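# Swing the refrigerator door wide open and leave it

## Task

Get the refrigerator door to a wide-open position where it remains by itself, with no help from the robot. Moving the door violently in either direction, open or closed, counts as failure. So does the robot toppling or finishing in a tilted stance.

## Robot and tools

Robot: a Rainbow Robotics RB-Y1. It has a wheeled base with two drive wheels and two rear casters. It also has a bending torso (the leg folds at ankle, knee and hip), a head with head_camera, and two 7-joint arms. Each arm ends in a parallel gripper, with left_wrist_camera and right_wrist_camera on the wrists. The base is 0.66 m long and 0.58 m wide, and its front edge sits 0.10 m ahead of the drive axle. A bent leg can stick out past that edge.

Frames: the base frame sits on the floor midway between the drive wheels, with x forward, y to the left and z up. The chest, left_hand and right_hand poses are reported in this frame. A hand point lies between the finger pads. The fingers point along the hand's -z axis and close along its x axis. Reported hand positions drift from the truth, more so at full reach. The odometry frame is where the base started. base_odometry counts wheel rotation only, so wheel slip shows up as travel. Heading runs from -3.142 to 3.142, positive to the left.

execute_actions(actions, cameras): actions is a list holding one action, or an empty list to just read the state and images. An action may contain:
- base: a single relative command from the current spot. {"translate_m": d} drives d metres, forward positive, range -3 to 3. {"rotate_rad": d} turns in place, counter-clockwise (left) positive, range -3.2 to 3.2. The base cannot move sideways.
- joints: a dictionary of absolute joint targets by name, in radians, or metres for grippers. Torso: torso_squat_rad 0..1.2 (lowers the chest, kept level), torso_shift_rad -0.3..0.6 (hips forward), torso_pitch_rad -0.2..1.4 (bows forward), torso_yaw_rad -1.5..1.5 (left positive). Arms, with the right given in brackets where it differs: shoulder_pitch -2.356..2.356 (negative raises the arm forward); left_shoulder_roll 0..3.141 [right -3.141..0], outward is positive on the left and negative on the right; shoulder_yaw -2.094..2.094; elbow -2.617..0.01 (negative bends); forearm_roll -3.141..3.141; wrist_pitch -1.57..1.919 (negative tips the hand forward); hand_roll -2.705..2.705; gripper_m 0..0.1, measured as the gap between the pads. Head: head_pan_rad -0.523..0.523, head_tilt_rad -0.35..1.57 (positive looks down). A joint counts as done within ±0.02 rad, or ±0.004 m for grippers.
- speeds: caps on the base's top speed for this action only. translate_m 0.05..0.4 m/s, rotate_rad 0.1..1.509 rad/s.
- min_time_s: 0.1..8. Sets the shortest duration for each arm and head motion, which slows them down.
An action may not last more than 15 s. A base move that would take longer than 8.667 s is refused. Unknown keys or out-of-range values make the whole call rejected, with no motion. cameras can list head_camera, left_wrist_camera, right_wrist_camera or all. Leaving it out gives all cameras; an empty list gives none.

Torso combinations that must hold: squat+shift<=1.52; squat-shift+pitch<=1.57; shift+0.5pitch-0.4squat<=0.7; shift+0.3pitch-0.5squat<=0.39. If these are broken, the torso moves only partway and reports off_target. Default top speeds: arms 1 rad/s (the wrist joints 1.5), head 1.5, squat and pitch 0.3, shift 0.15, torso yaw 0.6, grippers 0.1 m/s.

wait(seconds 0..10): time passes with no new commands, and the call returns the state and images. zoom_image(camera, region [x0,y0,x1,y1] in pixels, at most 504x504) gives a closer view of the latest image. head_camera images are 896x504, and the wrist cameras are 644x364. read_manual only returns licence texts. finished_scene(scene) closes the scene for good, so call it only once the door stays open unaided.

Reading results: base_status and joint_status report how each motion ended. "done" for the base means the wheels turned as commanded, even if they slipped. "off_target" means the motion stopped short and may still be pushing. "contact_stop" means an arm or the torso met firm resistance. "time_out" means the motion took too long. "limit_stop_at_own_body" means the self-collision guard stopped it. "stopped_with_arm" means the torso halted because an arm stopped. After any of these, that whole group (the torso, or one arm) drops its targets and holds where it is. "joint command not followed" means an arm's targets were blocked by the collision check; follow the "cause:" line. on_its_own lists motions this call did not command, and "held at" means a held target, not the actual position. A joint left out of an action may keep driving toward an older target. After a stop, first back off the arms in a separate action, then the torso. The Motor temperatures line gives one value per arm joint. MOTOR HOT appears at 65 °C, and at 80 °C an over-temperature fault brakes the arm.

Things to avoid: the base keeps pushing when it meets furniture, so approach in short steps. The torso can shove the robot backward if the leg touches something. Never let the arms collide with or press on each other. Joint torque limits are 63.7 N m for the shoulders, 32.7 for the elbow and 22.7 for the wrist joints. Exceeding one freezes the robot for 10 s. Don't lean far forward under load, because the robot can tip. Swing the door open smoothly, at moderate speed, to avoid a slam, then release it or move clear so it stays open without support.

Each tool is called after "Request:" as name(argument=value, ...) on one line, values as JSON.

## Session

Request:
execute_actions(actions=[])

Scene clock: 0.00 s.
Motor temperatures (°C, as the motors report them): left_arm=[34 31 33 36 37 42 36] | right_arm=[36 35 34 33 40 39 40]
base_odometry: x=+0.000 y=+0.000 heading=+0.000 (m, m, rad; odometry frame)
base_status: not commanded
joint_positions: torso_squat_rad=+0.350 torso_shift_rad=+0.000 torso_pitch_rad=+0.000 torso_yaw_rad=-0.001 left_shoulder_pitch_rad=+0.056 left_shoulder_roll_rad=+0.043 left_shoulder_yaw_rad=+0.017 left_elbow_rad=-0.191 left_forearm_roll_rad=+0.016 left_wrist_pitch_rad=+0.018 left_hand_roll_rad=-0.053 left_gripper_m=+0.100 right_shoulder_pitch_rad=-0.019 right_shoulder_roll_rad=-0.023 right_shoulder_yaw_rad=+0.018 right_elbow_rad=-0.169 right_forearm_roll_rad=+0.020 right_wrist_pitch_rad=-0.025 right_hand_roll_rad=+0.034 right_gripper_m=+0.101 head_pan_rad=+0.000 head_tilt_rad=+0.400
joint_status: not commanded
chest: x=-0.2279 y=-0.0001 z=+1.2475 quat_wxyz=(+1.000, +0.000, +0.000, +0.000) (m; base frame)
left_hand: x=-0.1799 y=+0.2559 z=+0.5645 quat_wxyz=(+0.998, +0.025, -0.059, -0.003) (m; base frame)
right_hand: x=-0.1270 y=-0.2347 z=+0.5693 quat_wxyz=(+0.994, -0.013, -0.105, +0.040) (m; base frame)
pictures: head_camera, left_wrist_camera, right_wrist_camera
Images, in order (width x height): head_camera 896x504, left_wrist_camera 644x364, right_wrist_camera 644x364.

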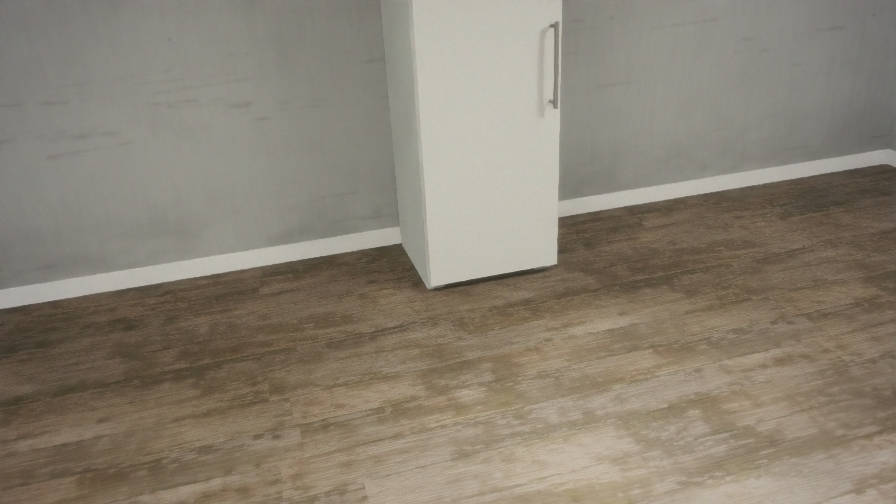

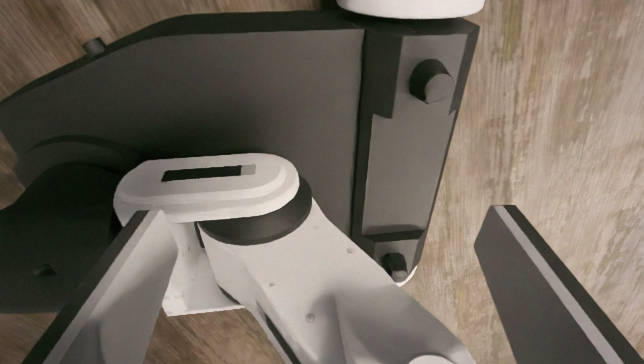

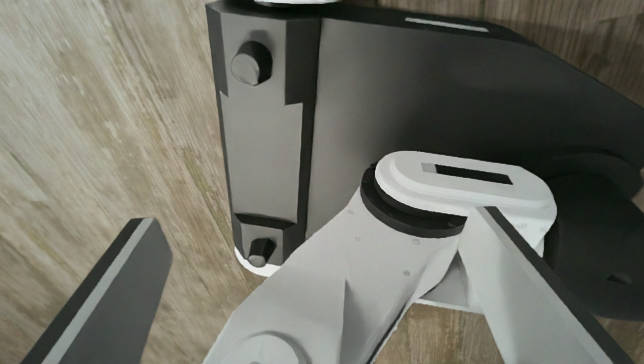

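Request:
execute_actions(actions=[{"base":{"rotate_rad":-0.155}}], cameras=[])

Request:
execute_actions(actions=[{"base":{"translate_m":2.05},"joints":{"torso_squat_rad":0.5,"torso_yaw_rad":-0.2,"left_shoulder_pitch_rad":0,"left_shoulder_roll_rad":0.02,"left_shoulder_yaw_rad":0,"left_elbow_rad":-1.57,"left_forearm_roll_rad":-1.57,"left_wrist_pitch_rad":-0.157,"left_hand_roll_rad":0,"left_gripper_m":0.07,"head_pan_rad":0.3,"head_tilt_rad":0.6,"right_forearm_roll_rad":-1.3,"right_hand_roll_rad":1.5,"right_gripper_m":0,"right_shoulder_roll_rad":-0.15},"min_time_s":5}], cameras=["head_camera","left_wrist_camera"])

Scene clock: 2.03 s.
Motor temperatures (°C, as the motors report them): left_arm=[34 31 33 36 37 42 36] | right_arm=[36 35 34 33 40 39 40]
base_odometry: x=+0.000 y=+0.000 heading=-0.155 (m, m, rad; odometry frame)
base_status: done
joint_positions: torso_squat_rad=+0.350 torso_shift_rad=+0.000 torso_pitch_rad=+0.000 torso_yaw_rad=-0.001 left_shoulder_pitch_rad=+0.056 left_shoulder_roll_rad=+0.043 left_shoulder_yaw_rad=+0.017 left_elbow_rad=-0.191 left_forearm_roll_rad=+0.016 left_wrist_pitch_rad=+0.018 left_hand_roll_rad=-0.053 left_gripper_m=+0.100 right_shoulder_pitch_rad=-0.019 right_shoulder_roll_rad=-0.023 right_shoulder_yaw_rad=+0.018 right_elbow_rad=-0.169 right_forearm_roll_rad=+0.020 right_wrist_pitch_rad=-0.025 right_hand_roll_rad=+0.034 right_gripper_m=+0.101 head_pan_rad=+0.000 head_tilt_rad=+0.400
joint_status: not commanded
chest: x=-0.2279 y=-0.0001 z=+1.2475 quat_wxyz=(+1.000, +0.000, +0.000, +0.000) (m; base frame)
left_hand: x=-0.1799 y=+0.2559 z=+0.5645 quat_wxyz=(+0.998, +0.024, -0.059, -0.003) (m; base frame)
right_hand: x=-0.1270 y=-0.2347 z=+0.5693 quat_wxyz=(+0.994, -0.013, -0.105, +0.040) (m; base frame)
pictures: none
No camera images: the call's "cameras" was empty. Leave "cameras" out to get every camera's image.

Scene clock: 8.70 s.
Motor temperatures (°C, as the motors report them): left_arm=[34 31 33 36 37 42 36] | right_arm=[36 35 33 33 40 38 40]
base_odometry: x=+2.025 y=-0.316 heading=-0.155 (m, m, rad; odometry frame)
base_status: done
joint_positions: torso_squat_rad=+0.500 torso_shift_rad=+0.000 torso_pitch_rad=+0.000 torso_yaw_rad=-0.200 left_shoulder_pitch_rad=+0.000 left_shoulder_roll_rad=+0.020 left_shoulder_yaw_rad=+0.001 left_elbow_rad=-1.570 left_forearm_roll_rad=-1.570 left_wrist_pitch_rad=-0.157 left_hand_roll_rad=+0.000 left_gripper_m=+0.070 right_shoulder_pitch_rad=-0.019 right_shoulder_roll_rad=-0.150 right_shoulder_yaw_rad=+0.018 right_elbow_rad=-0.169 right_forearm_roll_rad=-1.300 right_wrist_pitch_rad=-0.025 right_hand_roll_rad=+1.500 right_gripper_m=+0.001 head_pan_rad=+0.300 head_tilt_rad=+0.600
joint_status: all done
chest: x=-0.2278 y=-0.0001 z=+1.2042 quat_wxyz=(+0.995, +0.000, +0.000, -0.100) (m; base frame)
left_hand: x=+0.3144 y=+0.0845 z=+0.9761 quat_wxyz=(+0.399, +0.408, -0.575, -0.586) (m; base frame)
right_hand: x=-0.1992 y=-0.3491 z=+0.5342 quat_wxyz=(+0.992, -0.102, -0.077, +0.017) (m; base frame)
pictures: head_camera, left_wrist_camera
Images, in order (width x height): head_camera 896x504, left_wrist_camera 644x364.

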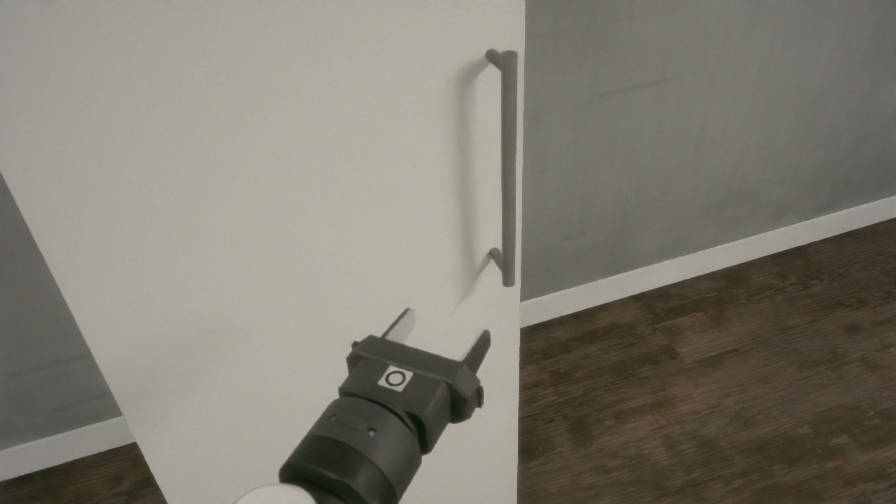

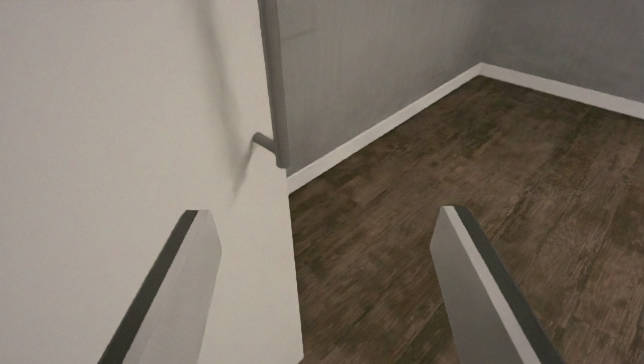

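Request:
execute_actions(actions=[{"base":{"translate_m":0.27},"joints":{"left_shoulder_yaw_rad":-0.15,"left_wrist_pitch_rad":-0.05}}], cameras=["head_camera","left_wrist_camera"])

Scene clock: 10.83 s.
Motor temperatures (°C, as the motors report them): left_arm=[34 31 33 36 37 42 36] | right_arm=[36 35 33 33 40 38 40]
base_odometry: x=+2.292 y=-0.358 heading=-0.155 (m, m, rad; odometry frame)
base_status: done
joint_positions: torso_squat_rad=+0.500 torso_shift_rad=+0.000 torso_pitch_rad=+0.001 torso_yaw_rad=-0.200 left_shoulder_pitch_rad=+0.000 left_shoulder_roll_rad=+0.020 left_shoulder_yaw_rad=-0.150 left_elbow_rad=-1.570 left_forearm_roll_rad=-1.570 left_wrist_pitch_rad=-0.050 left_hand_roll_rad=+0.000 left_gripper_m=+0.070 right_shoulder_pitch_rad=-0.019 right_shoulder_roll_rad=-0.150 right_shoulder_yaw_rad=+0.018 right_elbow_rad=-0.169 right_forearm_roll_rad=-1.300 right_wrist_pitch_rad=-0.025 right_hand_roll_rad=+1.500 right_gripper_m=+0.001 head_pan_rad=+0.300 head_tilt_rad=+0.600
joint_status: all done
chest: x=-0.2278 y=-0.0001 z=+1.2042 quat_wxyz=(+0.995, +0.000, +0.000, -0.100) (m; base frame)
left_hand: x=+0.2991 y=+0.0337 z=+0.9750 quat_wxyz=(+0.386, +0.395, -0.584, -0.595) (m; base frame)
right_hand: x=-0.1992 y=-0.3492 z=+0.5342 quat_wxyz=(+0.992, -0.103, -0.077, +0.017) (m; base frame)
pictures: head_camera, left_wrist_camera
Images, in order (width x height): head_camera 896x504, left_wrist_camera 644x364.

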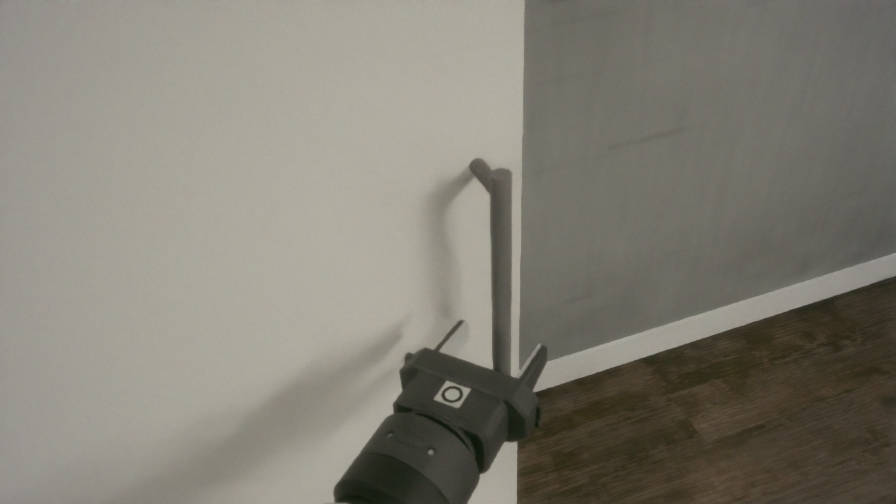

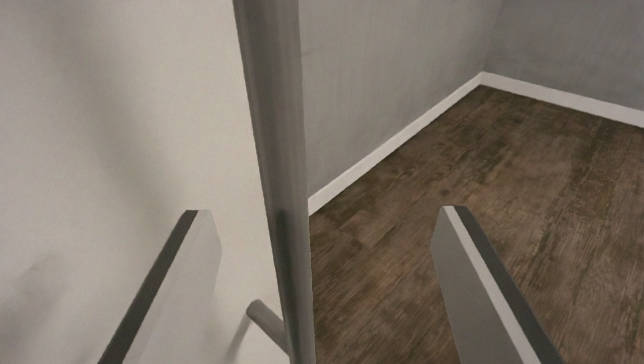

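Request:
execute_actions(actions=[{"base":{"translate_m":0.072},"joints":{"left_shoulder_yaw_rad":-0.165,"left_gripper_m":0.055}}], cameras=["left_wrist_camera"])

Request:
execute_actions(actions=[{"joints":{"left_gripper_m":0.0}}], cameras=["left_wrist_camera","head_camera"])

Scene clock: 12.07 s.
Motor temperatures (°C, as the motors report them): left_arm=[34 31 33 36 37 42 36] | right_arm=[36 35 33 33 40 38 40]
base_odometry: x=+2.363 y=-0.369 heading=-0.155 (m, m, rad; odometry frame)
base_status: done
joint_positions: torso_squat_rad=+0.500 torso_shift_rad=+0.000 torso_pitch_rad=+0.001 torso_yaw_rad=-0.200 left_shoulder_pitch_rad=+0.000 left_shoulder_roll_rad=+0.020 left_shoulder_yaw_rad=-0.165 left_elbow_rad=-1.570 left_forearm_roll_rad=-1.570 left_wrist_pitch_rad=-0.050 left_hand_roll_rad=+0.000 left_gripper_m=+0.055 right_shoulder_pitch_rad=-0.019 right_shoulder_roll_rad=-0.150 right_shoulder_yaw_rad=+0.018 right_elbow_rad=-0.169 right_forearm_roll_rad=-1.300 right_wrist_pitch_rad=-0.025 right_hand_roll_rad=+1.500 right_gripper_m=+0.001 head_pan_rad=+0.300 head_tilt_rad=+0.600
joint_status: all done
chest: x=-0.2277 y=-0.0001 z=+1.2042 quat_wxyz=(+0.995, +0.000, +0.000, -0.100) (m; base frame)
left_hand: x=+0.2962 y=+0.0265 z=+0.9749 quat_wxyz=(+0.382, +0.391, -0.587, -0.598) (m; base frame)
right_hand: x=-0.1992 y=-0.3492 z=+0.5342 quat_wxyz=(+0.992, -0.103, -0.077, +0.017) (m; base frame)
pictures: left_wrist_camera
Images, in order (width x height): left_wrist_camera 644x364.

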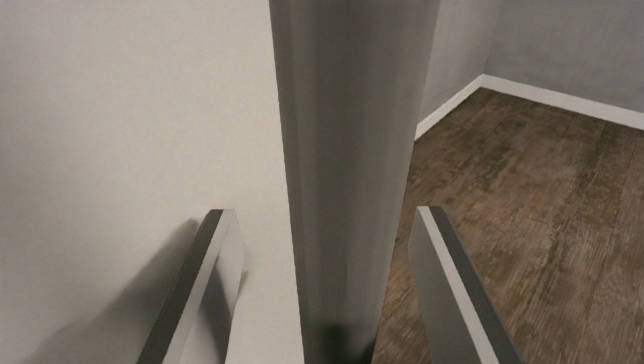

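Scene clock: 13.30 s.
Motor temperatures (°C, as the motors report them): left_arm=[34 31 33 36 37 42 36] | right_arm=[36 35 33 33 40 38 40]
base_odometry: x=+2.363 y=-0.369 heading=-0.156 (m, m, rad; odometry frame)
base_status: not commanded
joint_positions: torso_squat_rad=+0.500 torso_shift_rad=+0.000 torso_pitch_rad=+0.000 torso_yaw_rad=-0.200 left_shoulder_pitch_rad=+0.000 left_shoulder_roll_rad=+0.019 left_shoulder_yaw_rad=-0.167 left_elbow_rad=-1.570 left_forearm_roll_rad=-1.570 left_wrist_pitch_rad=-0.051 left_hand_roll_rad=+0.000 left_gripper_m=+0.018 right_shoulder_pitch_rad=-0.019 right_shoulder_roll_rad=-0.150 right_shoulder_yaw_rad=+0.018 right_elbow_rad=-0.169 right_forearm_roll_rad=-1.300 right_wrist_pitch_rad=-0.025 right_hand_roll_rad=+1.500 right_gripper_m=+0.001 head_pan_rad=+0.300 head_tilt_rad=+0.600
joint_status: left_gripper_m off_target (ended at +0.018, target +0.000)
chest: x=-0.2279 y=-0.0002 z=+1.2042 quat_wxyz=(+0.995, +0.000, +0.000, -0.100) (m; base frame)
left_hand: x=+0.2957 y=+0.0249 z=+0.9749 quat_wxyz=(+0.381, +0.390, -0.588, -0.598) (m; base frame)
right_hand: x=-0.1993 y=-0.3493 z=+0.5342 quat_wxyz=(+0.992, -0.103, -0.077, +0.017) (m; base frame)
pictures: head_camera, left_wrist_camera
Images, in order (width x height): head_camera 896x504, left_wrist_camera 644x364.

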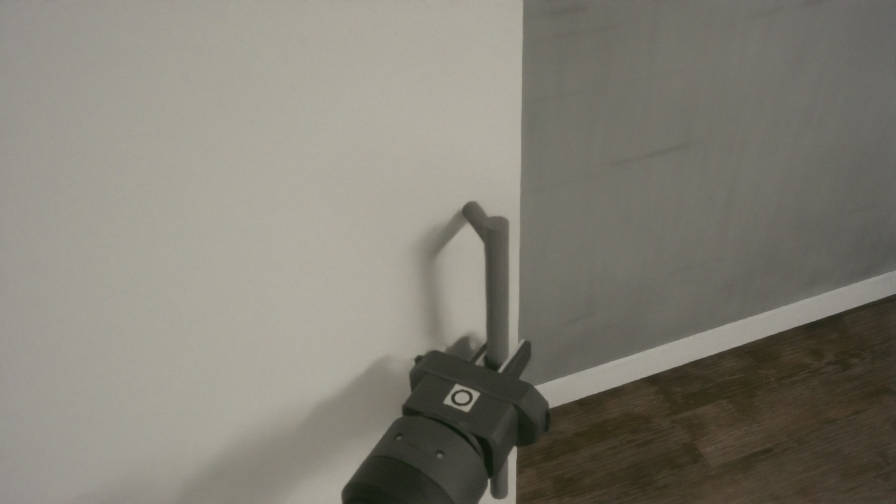

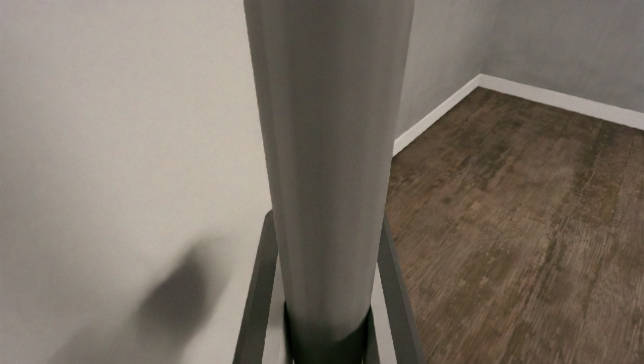

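Request:
execute_actions(actions=[{"base":{"translate_m":-0.04},"speeds":{"translate_m":0.05}}], cameras=["left_wrist_camera"])

Scene clock: 14.93 s.
Motor temperatures (°C, as the motors report them): left_arm=[34 31 33 37 37 42 36] | right_arm=[36 35 33 33 40 38 40]
base_odometry: x=+2.324 y=-0.363 heading=-0.156 (m, m, rad; odometry frame)
base_status: done
joint_positions: torso_squat_rad=+0.500 torso_shift_rad=+0.000 torso_pitch_rad=+0.001 torso_yaw_rad=-0.201 left_shoulder_pitch_rad=-0.002 left_shoulder_roll_rad=+0.018 left_shoulder_yaw_rad=-0.168 left_elbow_rad=-1.570 left_forearm_roll_rad=-1.570 left_wrist_pitch_rad=-0.052 left_hand_roll_rad=+0.000 left_gripper_m=+0.018 right_shoulder_pitch_rad=-0.019 right_shoulder_roll_rad=-0.150 right_shoulder_yaw_rad=+0.018 right_elbow_rad=-0.169 right_forearm_roll_rad=-1.300 right_wrist_pitch_rad=-0.025 right_hand_roll_rad=+1.500 right_gripper_m=+0.001 head_pan_rad=+0.300 head_tilt_rad=+0.600
joint_status: not commanded
chest: x=-0.2277 y=-0.0004 z=+1.2042 quat_wxyz=(+0.995, +0.000, +0.000, -0.100) (m; base frame)
left_hand: x=+0.2957 y=+0.0229 z=+0.9757 quat_wxyz=(+0.380, +0.389, -0.589, -0.598) (m; base frame)
right_hand: x=-0.1995 y=-0.3493 z=+0.5341 quat_wxyz=(+0.992, -0.102, -0.077, +0.017) (m; base frame)
pictures: left_wrist_camera
Images, in order (width x height): left_wrist_camera 644x364.

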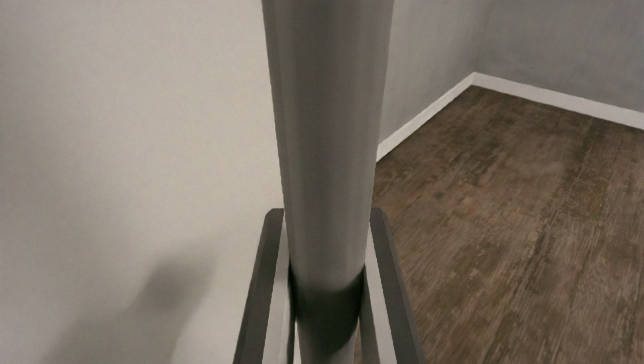

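Request:
execute_actions(actions=[{"base":{"translate_m":-0.18},"joints":{"left_shoulder_yaw_rad":-0.183},"speeds":{"translate_m":0.1},"min_time_s":0.6}], cameras=["left_wrist_camera","head_camera"])

Scene clock: 17.53 s.
Motor temperatures (°C, as the motors report them): left_arm=[34 31 33 37 37 43 36] | right_arm=[36 35 33 33 40 38 40]
base_odometry: x=+2.146 y=-0.335 heading=-0.157 (m, m, rad; odometry frame)
base_status: done
joint_positions: torso_squat_rad=+0.500 torso_shift_rad=+0.000 torso_pitch_rad=+0.000 torso_yaw_rad=-0.201 left_shoulder_pitch_rad=-0.002 left_shoulder_roll_rad=+0.017 left_shoulder_yaw_rad=-0.189 left_elbow_rad=-1.570 left_forearm_roll_rad=-1.570 left_wrist_pitch_rad=-0.053 left_hand_roll_rad=+0.000 left_gripper_m=+0.018 right_shoulder_pitch_rad=-0.019 right_shoulder_roll_rad=-0.150 right_shoulder_yaw_rad=+0.018 right_elbow_rad=-0.169 right_forearm_roll_rad=-1.300 right_wrist_pitch_rad=-0.025 right_hand_roll_rad=+1.500 right_gripper_m=+0.001 head_pan_rad=+0.300 head_tilt_rad=+0.600
joint_status: all done
chest: x=-0.2279 y=-0.0006 z=+1.2042 quat_wxyz=(+0.995, +0.001, +0.000, -0.100) (m; base frame)
left_hand: x=+0.2911 y=+0.0121 z=+0.9756 quat_wxyz=(+0.374, +0.382, -0.593, -0.602) (m; base frame)
right_hand: x=-0.1996 y=-0.3494 z=+0.5340 quat_wxyz=(+0.992, -0.102, -0.077, +0.017) (m; base frame)
pictures: head_camera, left_wrist_camera
Images, in order (width x height): head_camera 896x504, left_wrist_camera 644x364.

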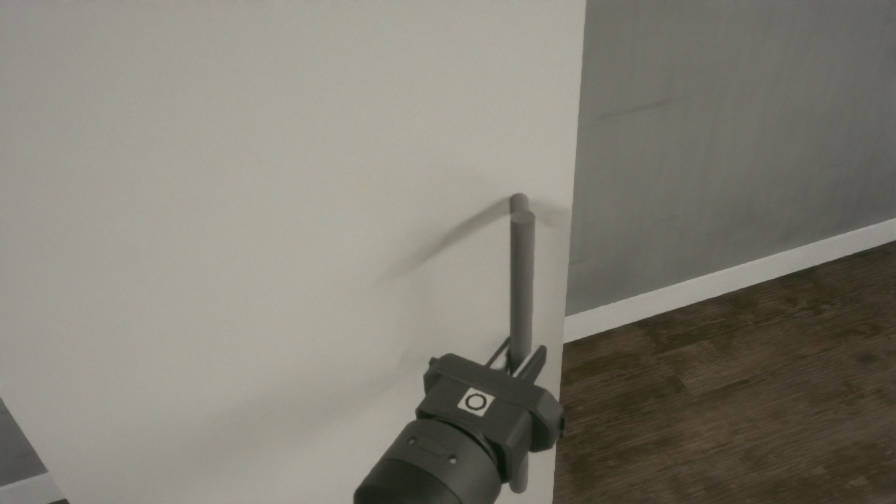

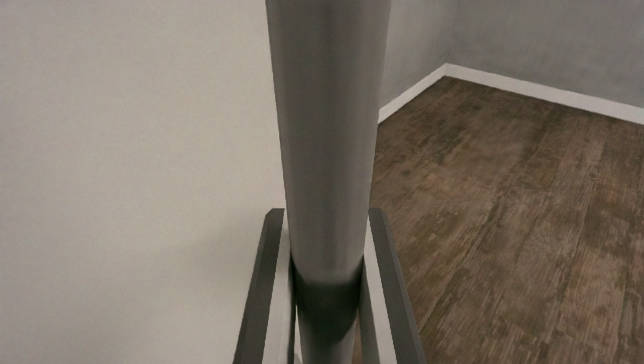

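Request:
execute_actions(actions=[{"base":{"translate_m":-0.1},"joints":{"right_shoulder_pitch_rad":-1.45,"right_shoulder_roll_rad":-0.5,"right_elbow_rad":-0.1,"right_wrist_pitch_rad":0.5},"speeds":{"translate_m":0.1}}], cameras=["left_wrist_camera","head_camera"])

Scene clock: 19.83 s.
Motor temperatures (°C, as the motors report them): left_arm=[34 31 33 37 37 44 36] | right_arm=[36 35 33 33 40 38 40]
base_odometry: x=+2.047 y=-0.319 heading=-0.157 (m, m, rad; odometry frame)
base_status: done
joint_positions: torso_squat_rad=+0.500 torso_shift_rad=+0.000 torso_pitch_rad=+0.000 torso_yaw_rad=-0.199 left_shoulder_pitch_rad=+0.000 left_shoulder_roll_rad=+0.023 left_shoulder_yaw_rad=-0.177 left_elbow_rad=-1.572 left_forearm_roll_rad=-1.570 left_wrist_pitch_rad=-0.047 left_hand_roll_rad=+0.000 left_gripper_m=+0.018 right_shoulder_pitch_rad=-1.450 right_shoulder_roll_rad=-0.500 right_shoulder_yaw_rad=+0.018 right_elbow_rad=-0.100 right_forearm_roll_rad=-1.300 right_wrist_pitch_rad=+0.500 right_hand_roll_rad=+1.500 right_gripper_m=+0.001 head_pan_rad=+0.300 head_tilt_rad=+0.600
joint_status: all done
chest: x=-0.2280 y=+0.0004 z=+1.2042 quat_wxyz=(+0.995, +0.000, +0.000, -0.099) (m; base frame)
left_hand: x=+0.2940 y=+0.0226 z=+0.9752 quat_wxyz=(+0.378, +0.389, -0.588, -0.599) (m; base frame)
right_hand: x=+0.4499 y=-0.3923 z=+1.2155 quat_wxyz=(+0.760, -0.142, -0.590, +0.232) (m; base frame)
pictures: head_camera, left_wrist_camera
Images, in order (width x height): head_camera 896x504, left_wrist_camera 644x364.

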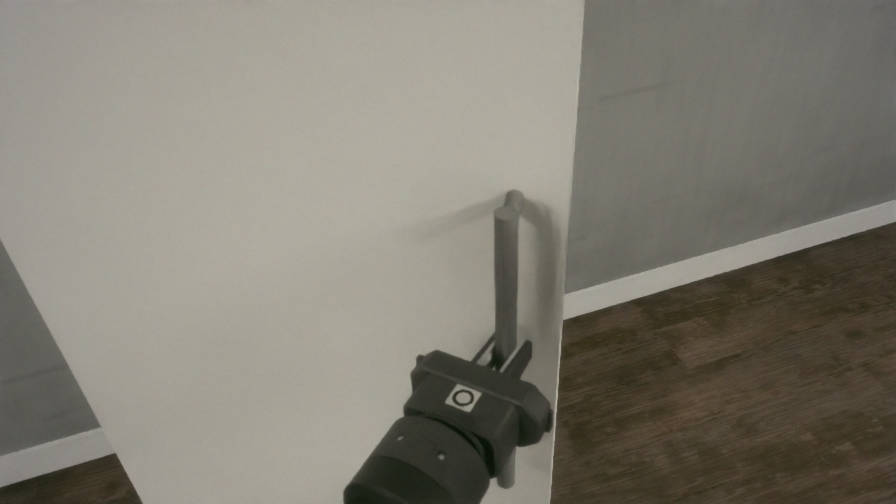

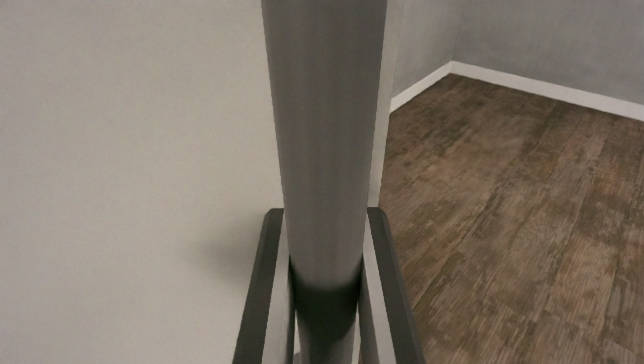

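Request:
execute_actions(actions=[{"base":{"translate_m":-0.085},"joints":{"left_shoulder_yaw_rad":-0.09},"speeds":{"translate_m":0.08},"min_time_s":1.0}], cameras=["head_camera"])

Scene clock: 21.70 s.
Motor temperatures (°C, as the motors report them): left_arm=[34 32 34 37 37 45 36] | right_arm=[36 35 33 33 40 38 40]
base_odometry: x=+1.964 y=-0.306 heading=-0.156 (m, m, rad; odometry frame)
base_status: done
joint_positions: torso_squat_rad=+0.500 torso_shift_rad=+0.000 torso_pitch_rad=+0.000 torso_yaw_rad=-0.199 left_shoulder_pitch_rad=+0.000 left_shoulder_roll_rad=+0.021 left_shoulder_yaw_rad=-0.129 left_elbow_rad=-1.571 left_forearm_roll_rad=-1.570 left_wrist_pitch_rad=-0.050 left_hand_roll_rad=+0.000 left_gripper_m=+0.021 right_shoulder_pitch_rad=-1.450 right_shoulder_roll_rad=-0.500 right_shoulder_yaw_rad=+0.018 right_elbow_rad=-0.100 right_forearm_roll_rad=-1.300 right_wrist_pitch_rad=+0.500 right_hand_roll_rad=+1.500 right_gripper_m=+0.001 head_pan_rad=+0.300 head_tilt_rad=+0.600
joint_status: left_shoulder_yaw_rad contact_stop (moved +0.048 of +0.087)
on_its_own: left_shoulder_yaw_rad is held at -0.137, not at your -0.090, since a contact_stop
chest: x=-0.2277 y=+0.0005 z=+1.2042 quat_wxyz=(+0.995, +0.000, +0.000, -0.099) (m; base frame)
left_hand: x=+0.3030 y=+0.0448 z=+0.9758 quat_wxyz=(+0.392, +0.402, -0.580, -0.590) (m; base frame)
right_hand: x=+0.4501 y=-0.3921 z=+1.2152 quat_wxyz=(+0.760, -0.142, -0.590, +0.233) (m; base frame)
pictures: head_camera
Images, in order (width x height): head_camera 896x504.

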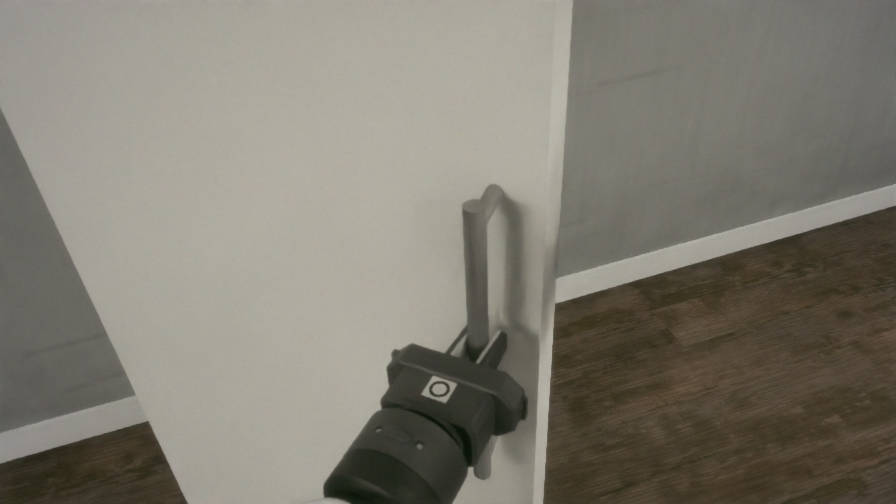

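Request:
execute_actions(actions=[{"joints":{"left_gripper_m":0.1,"right_wrist_pitch_rad":1.0,"right_forearm_roll_rad":-1.8}}], cameras=["left_wrist_camera"])

Request:
execute_actions(actions=[{"joints":{"left_shoulder_pitch_rad":0.6,"left_elbow_rad":-1.8}}], cameras=["head_camera"])

Scene clock: 23.33 s.
Motor temperatures (°C, as the motors report them): left_arm=[34 32 34 37 37 45 36] | right_arm=[36 35 33 33 40 38 40]
base_odometry: x=+1.963 y=-0.306 heading=-0.157 (m, m, rad; odometry frame)
base_status: not commanded
joint_positions: torso_squat_rad=+0.500 torso_shift_rad=+0.000 torso_pitch_rad=+0.000 torso_yaw_rad=-0.200 left_shoulder_pitch_rad=-0.001 left_shoulder_roll_rad=+0.017 left_shoulder_yaw_rad=-0.137 left_elbow_rad=-1.570 left_forearm_roll_rad=-1.570 left_wrist_pitch_rad=-0.054 left_hand_roll_rad=+0.000 left_gripper_m=+0.100 right_shoulder_pitch_rad=-1.450 right_shoulder_roll_rad=-0.500 right_shoulder_yaw_rad=+0.018 right_elbow_rad=-0.100 right_forearm_roll_rad=-1.800 right_wrist_pitch_rad=+1.000 right_hand_roll_rad=+1.500 right_gripper_m=+0.001 head_pan_rad=+0.300 head_tilt_rad=+0.600
joint_status: all done
on_its_own: left_shoulder_yaw_rad is held at -0.137, not at your -0.090, since a contact_stop
chest: x=-0.2278 y=+0.0000 z=+1.2042 quat_wxyz=(+0.995, +0.000, +0.000, -0.100) (m; base frame)
left_hand: x=+0.3012 y=+0.0381 z=+0.9762 quat_wxyz=(+0.389, +0.398, -0.583, -0.592) (m; base frame)
right_hand: x=+0.4107 y=-0.2687 z=+1.2502 quat_wxyz=(+0.702, +0.199, -0.637, +0.250) (m; base frame)
pictures: left_wrist_camera
Images, in order (width x height): left_wrist_camera 644x364.

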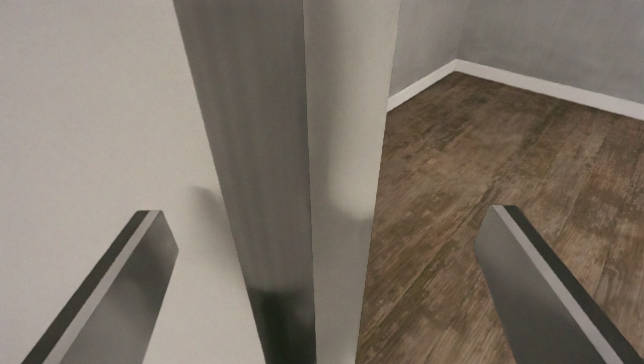

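Scene clock: 24.57 s.
Motor temperatures (°C, as the motors report them): left_arm=[34 32 34 37 37 45 36] | right_arm=[36 35 33 33 40 38 40]
base_odometry: x=+1.963 y=-0.306 heading=-0.157 (m, m, rad; odometry frame)
base_status: not commanded
joint_positions: torso_squat_rad=+0.500 torso_shift_rad=+0.000 torso_pitch_rad=+0.000 torso_yaw_rad=-0.200 left_shoulder_pitch_rad=+0.600 left_shoulder_roll_rad=+0.017 left_shoulder_yaw_rad=-0.137 left_elbow_rad=-1.800 left_forearm_roll_rad=-1.570 left_wrist_pitch_rad=-0.054 left_hand_roll_rad=+0.000 left_gripper_m=+0.100 right_shoulder_pitch_rad=-1.450 right_shoulder_roll_rad=-0.500 right_shoulder_yaw_rad=+0.018 right_elbow_rad=-0.100 right_forearm_roll_rad=-1.800 right_wrist_pitch_rad=+1.000 right_hand_roll_rad=+1.500 right_gripper_m=+0.001 head_pan_rad=+0.300 head_tilt_rad=+0.600
joint_status: all done
on_its_own: left_shoulder_yaw_rad is held at -0.137, not at your -0.090, since a contact_stop
chest: x=-0.2279 y=+0.0000 z=+1.2042 quat_wxyz=(+0.995, +0.000, +0.000, -0.100) (m; base frame)
left_hand: x=+0.1386 y=+0.1599 z=+0.8452 quat_wxyz=(+0.527, +0.365, -0.450, -0.622) (m; base frame)
right_hand: x=+0.4106 y=-0.2687 z=+1.2502 quat_wxyz=(+0.702, +0.199, -0.637, +0.250) (m; base frame)
pictures: head_camera
Images, in order (width x height): head_camera 896x504.

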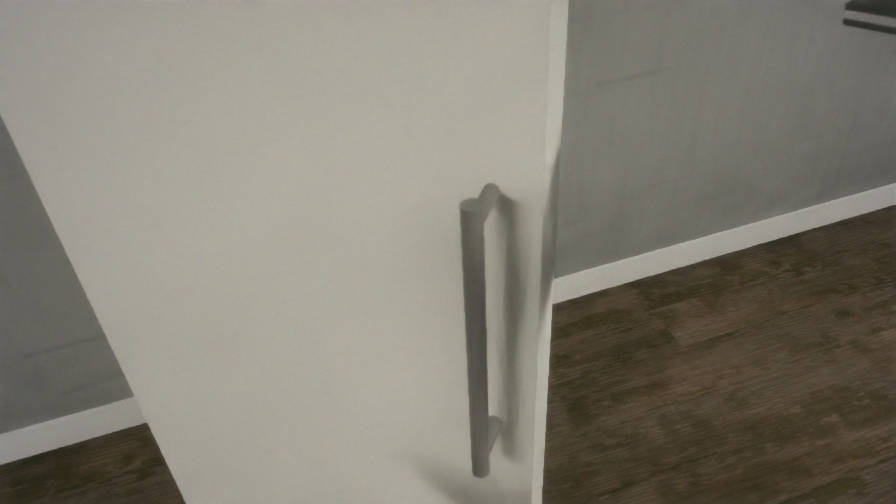

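Request:
execute_actions(actions=[{"base":{"translate_m":0.11},"joints":{"torso_yaw_rad":0.35,"left_elbow_rad":-0.5,"left_shoulder_pitch_rad":0.4,"left_shoulder_roll_rad":0.1,"left_shoulder_yaw_rad":0,"head_pan_rad":-0.3,"head_tilt_rad":0.4}}], cameras=["head_camera","right_wrist_camera"])

Scene clock: 27.23 s.
Motor temperatures (°C, as the motors report them): left_arm=[34 32 34 37 37 45 36] | right_arm=[36 35 33 33 40 38 40]
base_odometry: x=+2.072 y=-0.323 heading=-0.157 (m, m, rad; odometry frame)
base_status: done
joint_positions: torso_squat_rad=+0.500 torso_shift_rad=+0.000 torso_pitch_rad=+0.000 torso_yaw_rad=+0.350 left_shoulder_pitch_rad=+0.400 left_shoulder_roll_rad=+0.100 left_shoulder_yaw_rad=+0.000 left_elbow_rad=-0.500 left_forearm_roll_rad=-1.570 left_wrist_pitch_rad=-0.054 left_hand_roll_rad=+0.000 left_gripper_m=+0.100 right_shoulder_pitch_rad=-1.450 right_shoulder_roll_rad=-0.500 right_shoulder_yaw_rad=+0.018 right_elbow_rad=-0.100 right_forearm_roll_rad=-1.800 right_wrist_pitch_rad=+1.000 right_hand_roll_rad=+1.500 right_gripper_m=+0.001 head_pan_rad=-0.300 head_tilt_rad=+0.400
joint_status: all done
chest: x=-0.2279 y=-0.0001 z=+1.2042 quat_wxyz=(+0.985, +0.000, +0.000, +0.174) (m; base frame)
left_hand: x=-0.3767 y=+0.2569 z=+0.5339 quat_wxyz=(+0.841, +0.069, -0.005, -0.536) (m; base frame)
right_hand: x=+0.4569 y=+0.1046 z=+1.2503 quat_wxyz=(+0.608, +0.365, -0.559, +0.431) (m; base frame)
pictures: head_camera, right_wrist_camera
Images, in order (width x height): head_camera 896x504, right_wrist_camera 644x364.

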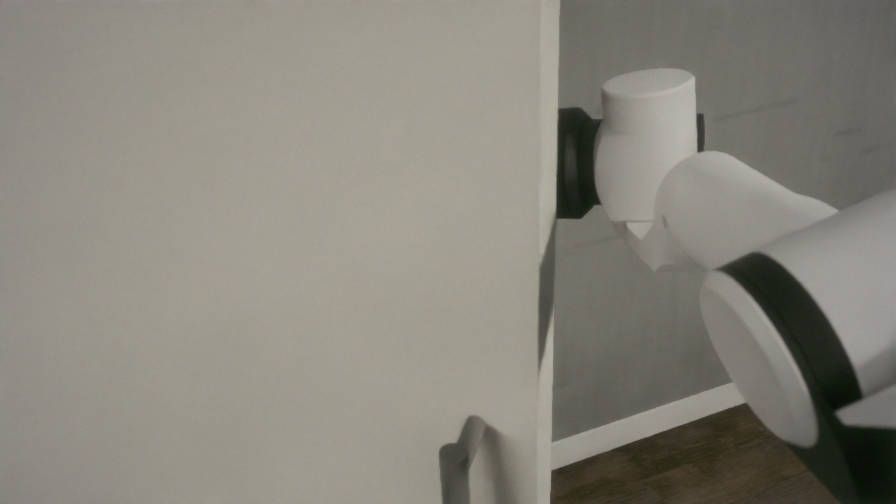

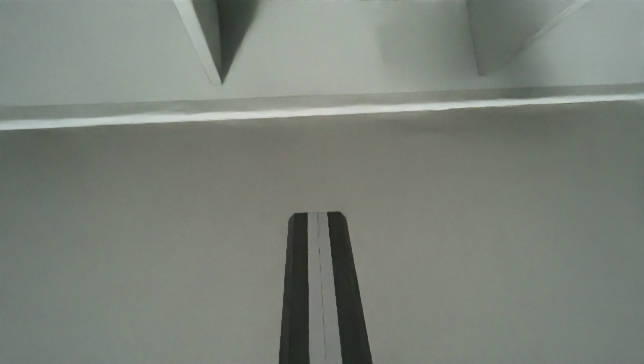

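Request:
execute_actions(actions=[{"base":{"translate_m":-0.29},"joints":{"head_pan_rad":0,"head_tilt_rad":0.5},"speeds":{"translate_m":0.12}}], cameras=["head_camera","right_wrist_camera"])

Scene clock: 30.80 s.
Motor temperatures (°C, as the motors report them): left_arm=[34 32 33 37 37 44 36] | right_arm=[37 35 33 33 40 38 40]
base_odometry: x=+1.786 y=-0.278 heading=-0.157 (m, m, rad; odometry frame)
base_status: done
joint_positions: torso_squat_rad=+0.500 torso_shift_rad=+0.000 torso_pitch_rad=+0.000 torso_yaw_rad=+0.350 left_shoulder_pitch_rad=+0.400 left_shoulder_roll_rad=+0.100 left_shoulder_yaw_rad=+0.000 left_elbow_rad=-0.500 left_forearm_roll_rad=-1.570 left_wrist_pitch_rad=-0.054 left_hand_roll_rad=+0.000 left_gripper_m=+0.100 right_shoulder_pitch_rad=-1.450 right_shoulder_roll_rad=-0.500 right_shoulder_yaw_rad=+0.018 right_elbow_rad=-0.100 right_forearm_roll_rad=-1.800 right_wrist_pitch_rad=+1.000 right_hand_roll_rad=+1.500 right_gripper_m=+0.001 head_pan_rad=+0.000 head_tilt_rad=+0.500
joint_status: all done
chest: x=-0.2279 y=-0.0001 z=+1.2042 quat_wxyz=(+0.985, +0.000, +0.000, +0.174) (m; base frame)
left_hand: x=-0.3765 y=+0.2570 z=+0.5339 quat_wxyz=(+0.841, +0.069, -0.005, -0.536) (m; base frame)
right_hand: x=+0.4570 y=+0.1044 z=+1.2504 quat_wxyz=(+0.608, +0.365, -0.559, +0.431) (m; base frame)
pictures: head_camera, right_wrist_camera
Images, in order (width x height): head_camera 896x504, right_wrist_camera 644x364.

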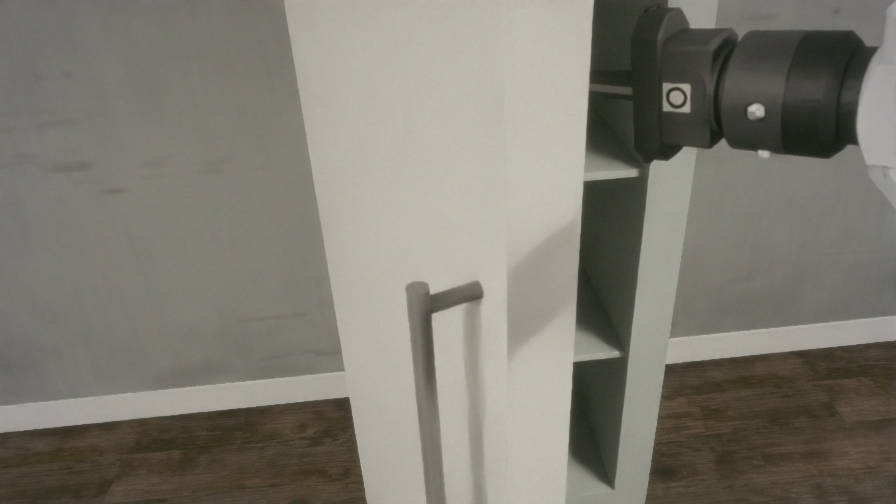

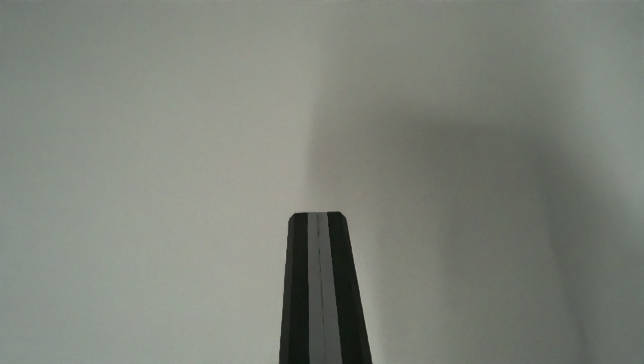

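Request:
execute_actions(actions=[{"base":{"rotate_rad":0.5},"joints":{"head_pan_rad":-0.2,"head_tilt_rad":0.75},"speeds":{"rotate_rad":0.22}}], cameras=["head_camera","right_wrist_camera"])

Scene clock: 34.03 s.
Motor temperatures (°C, as the motors report them): left_arm=[34 31 33 37 37 44 36] | right_arm=[37 35 33 34 40 38 40]
base_odometry: x=+1.786 y=-0.278 heading=+0.343 (m, m, rad; odometry frame)
base_status: done
joint_positions: torso_squat_rad=+0.500 torso_shift_rad=+0.000 torso_pitch_rad=+0.000 torso_yaw_rad=+0.350 left_shoulder_pitch_rad=+0.400 left_shoulder_roll_rad=+0.100 left_shoulder_yaw_rad=+0.000 left_elbow_rad=-0.500 left_forearm_roll_rad=-1.570 left_wrist_pitch_rad=-0.054 left_hand_roll_rad=+0.000 left_gripper_m=+0.100 right_shoulder_pitch_rad=-1.450 right_shoulder_roll_rad=-0.501 right_shoulder_yaw_rad=+0.018 right_elbow_rad=-0.100 right_forearm_roll_rad=-1.800 right_wrist_pitch_rad=+1.000 right_hand_roll_rad=+1.500 right_gripper_m=+0.001 head_pan_rad=-0.200 head_tilt_rad=+0.750
joint_status: all done
chest: x=-0.2279 y=-0.0002 z=+1.2042 quat_wxyz=(+0.985, +0.000, +0.000, +0.174) (m; base frame)
left_hand: x=-0.3765 y=+0.2571 z=+0.5340 quat_wxyz=(+0.841, +0.069, -0.005, -0.536) (m; base frame)
right_hand: x=+0.4571 y=+0.1039 z=+1.2503 quat_wxyz=(+0.608, +0.364, -0.559, +0.431) (m; base frame)
pictures: head_camera, right_wrist_camera
Images, in order (width x height): head_camera 896x504, right_wrist_camera 644x364.

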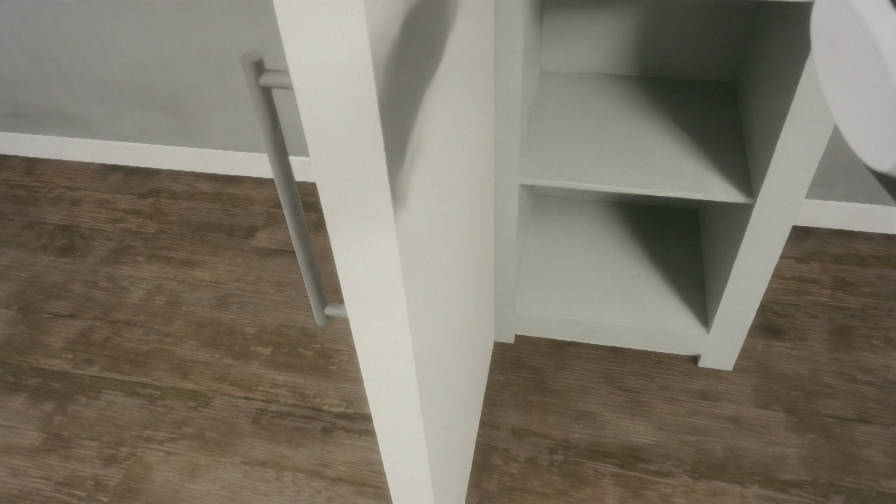

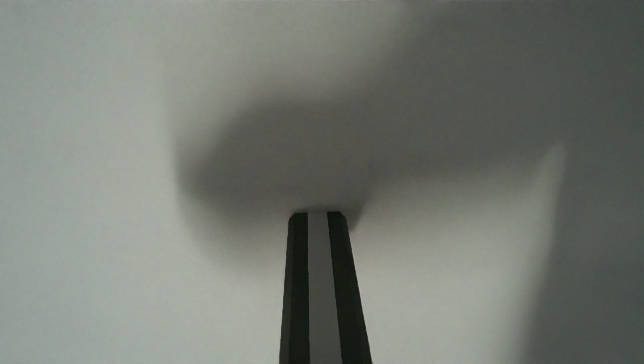

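Request:
execute_actions(actions=[{"joints":{"right_shoulder_roll_rad":-0.62}}], cameras=["head_camera"])

Request:
finished_scene(scene=2)

Scene clock: 34.80 s.
Motor temperatures (°C, as the motors report them): left_arm=[34 31 33 37 37 44 36] | right_arm=[37 35 33 34 40 38 40]
base_odometry: x=+1.786 y=-0.278 heading=+0.343 (m, m, rad; odometry frame)
base_status: not commanded
joint_positions: torso_squat_rad=+0.500 torso_shift_rad=+0.000 torso_pitch_rad=+0.000 torso_yaw_rad=+0.350 left_shoulder_pitch_rad=+0.400 left_shoulder_roll_rad=+0.100 left_shoulder_yaw_rad=+0.000 left_elbow_rad=-0.500 left_forearm_roll_rad=-1.570 left_wrist_pitch_rad=-0.054 left_hand_roll_rad=+0.000 left_gripper_m=+0.100 right_shoulder_pitch_rad=-1.450 right_shoulder_roll_rad=-0.620 right_shoulder_yaw_rad=+0.018 right_elbow_rad=-0.100 right_forearm_roll_rad=-1.800 right_wrist_pitch_rad=+1.000 right_hand_roll_rad=+1.500 right_gripper_m=+0.001 head_pan_rad=-0.200 head_tilt_rad=+0.750
joint_status: all done
chest: x=-0.2279 y=-0.0002 z=+1.2042 quat_wxyz=(+0.985, +0.000, +0.000, +0.174) (m; base frame)
left_hand: x=-0.3765 y=+0.2570 z=+0.5339 quat_wxyz=(+0.841, +0.069, -0.005, -0.536) (m; base frame)
right_hand: x=+0.4888 y=+0.0342 z=+1.2774 quat_wxyz=(+0.618, +0.324, -0.591, +0.404) (m; base frame)
pictures: head_camera
Images, in order (width x height): head_camera 896x504.

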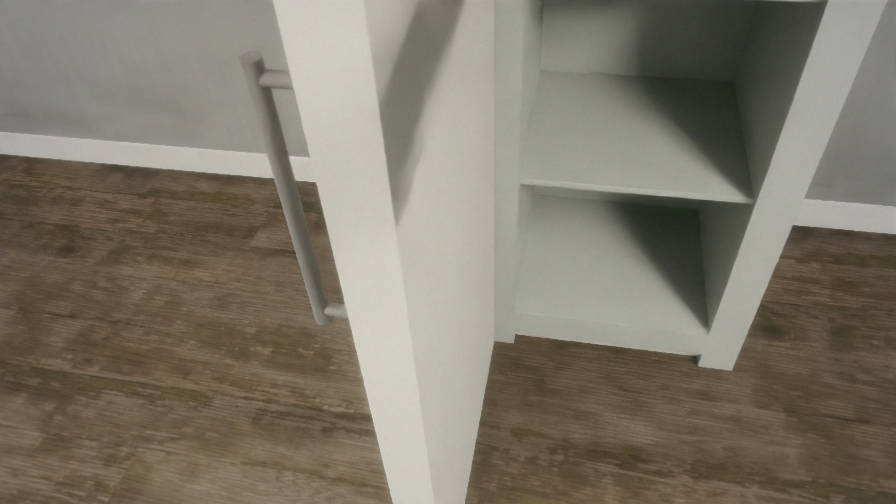

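The scene is finished: the task was done.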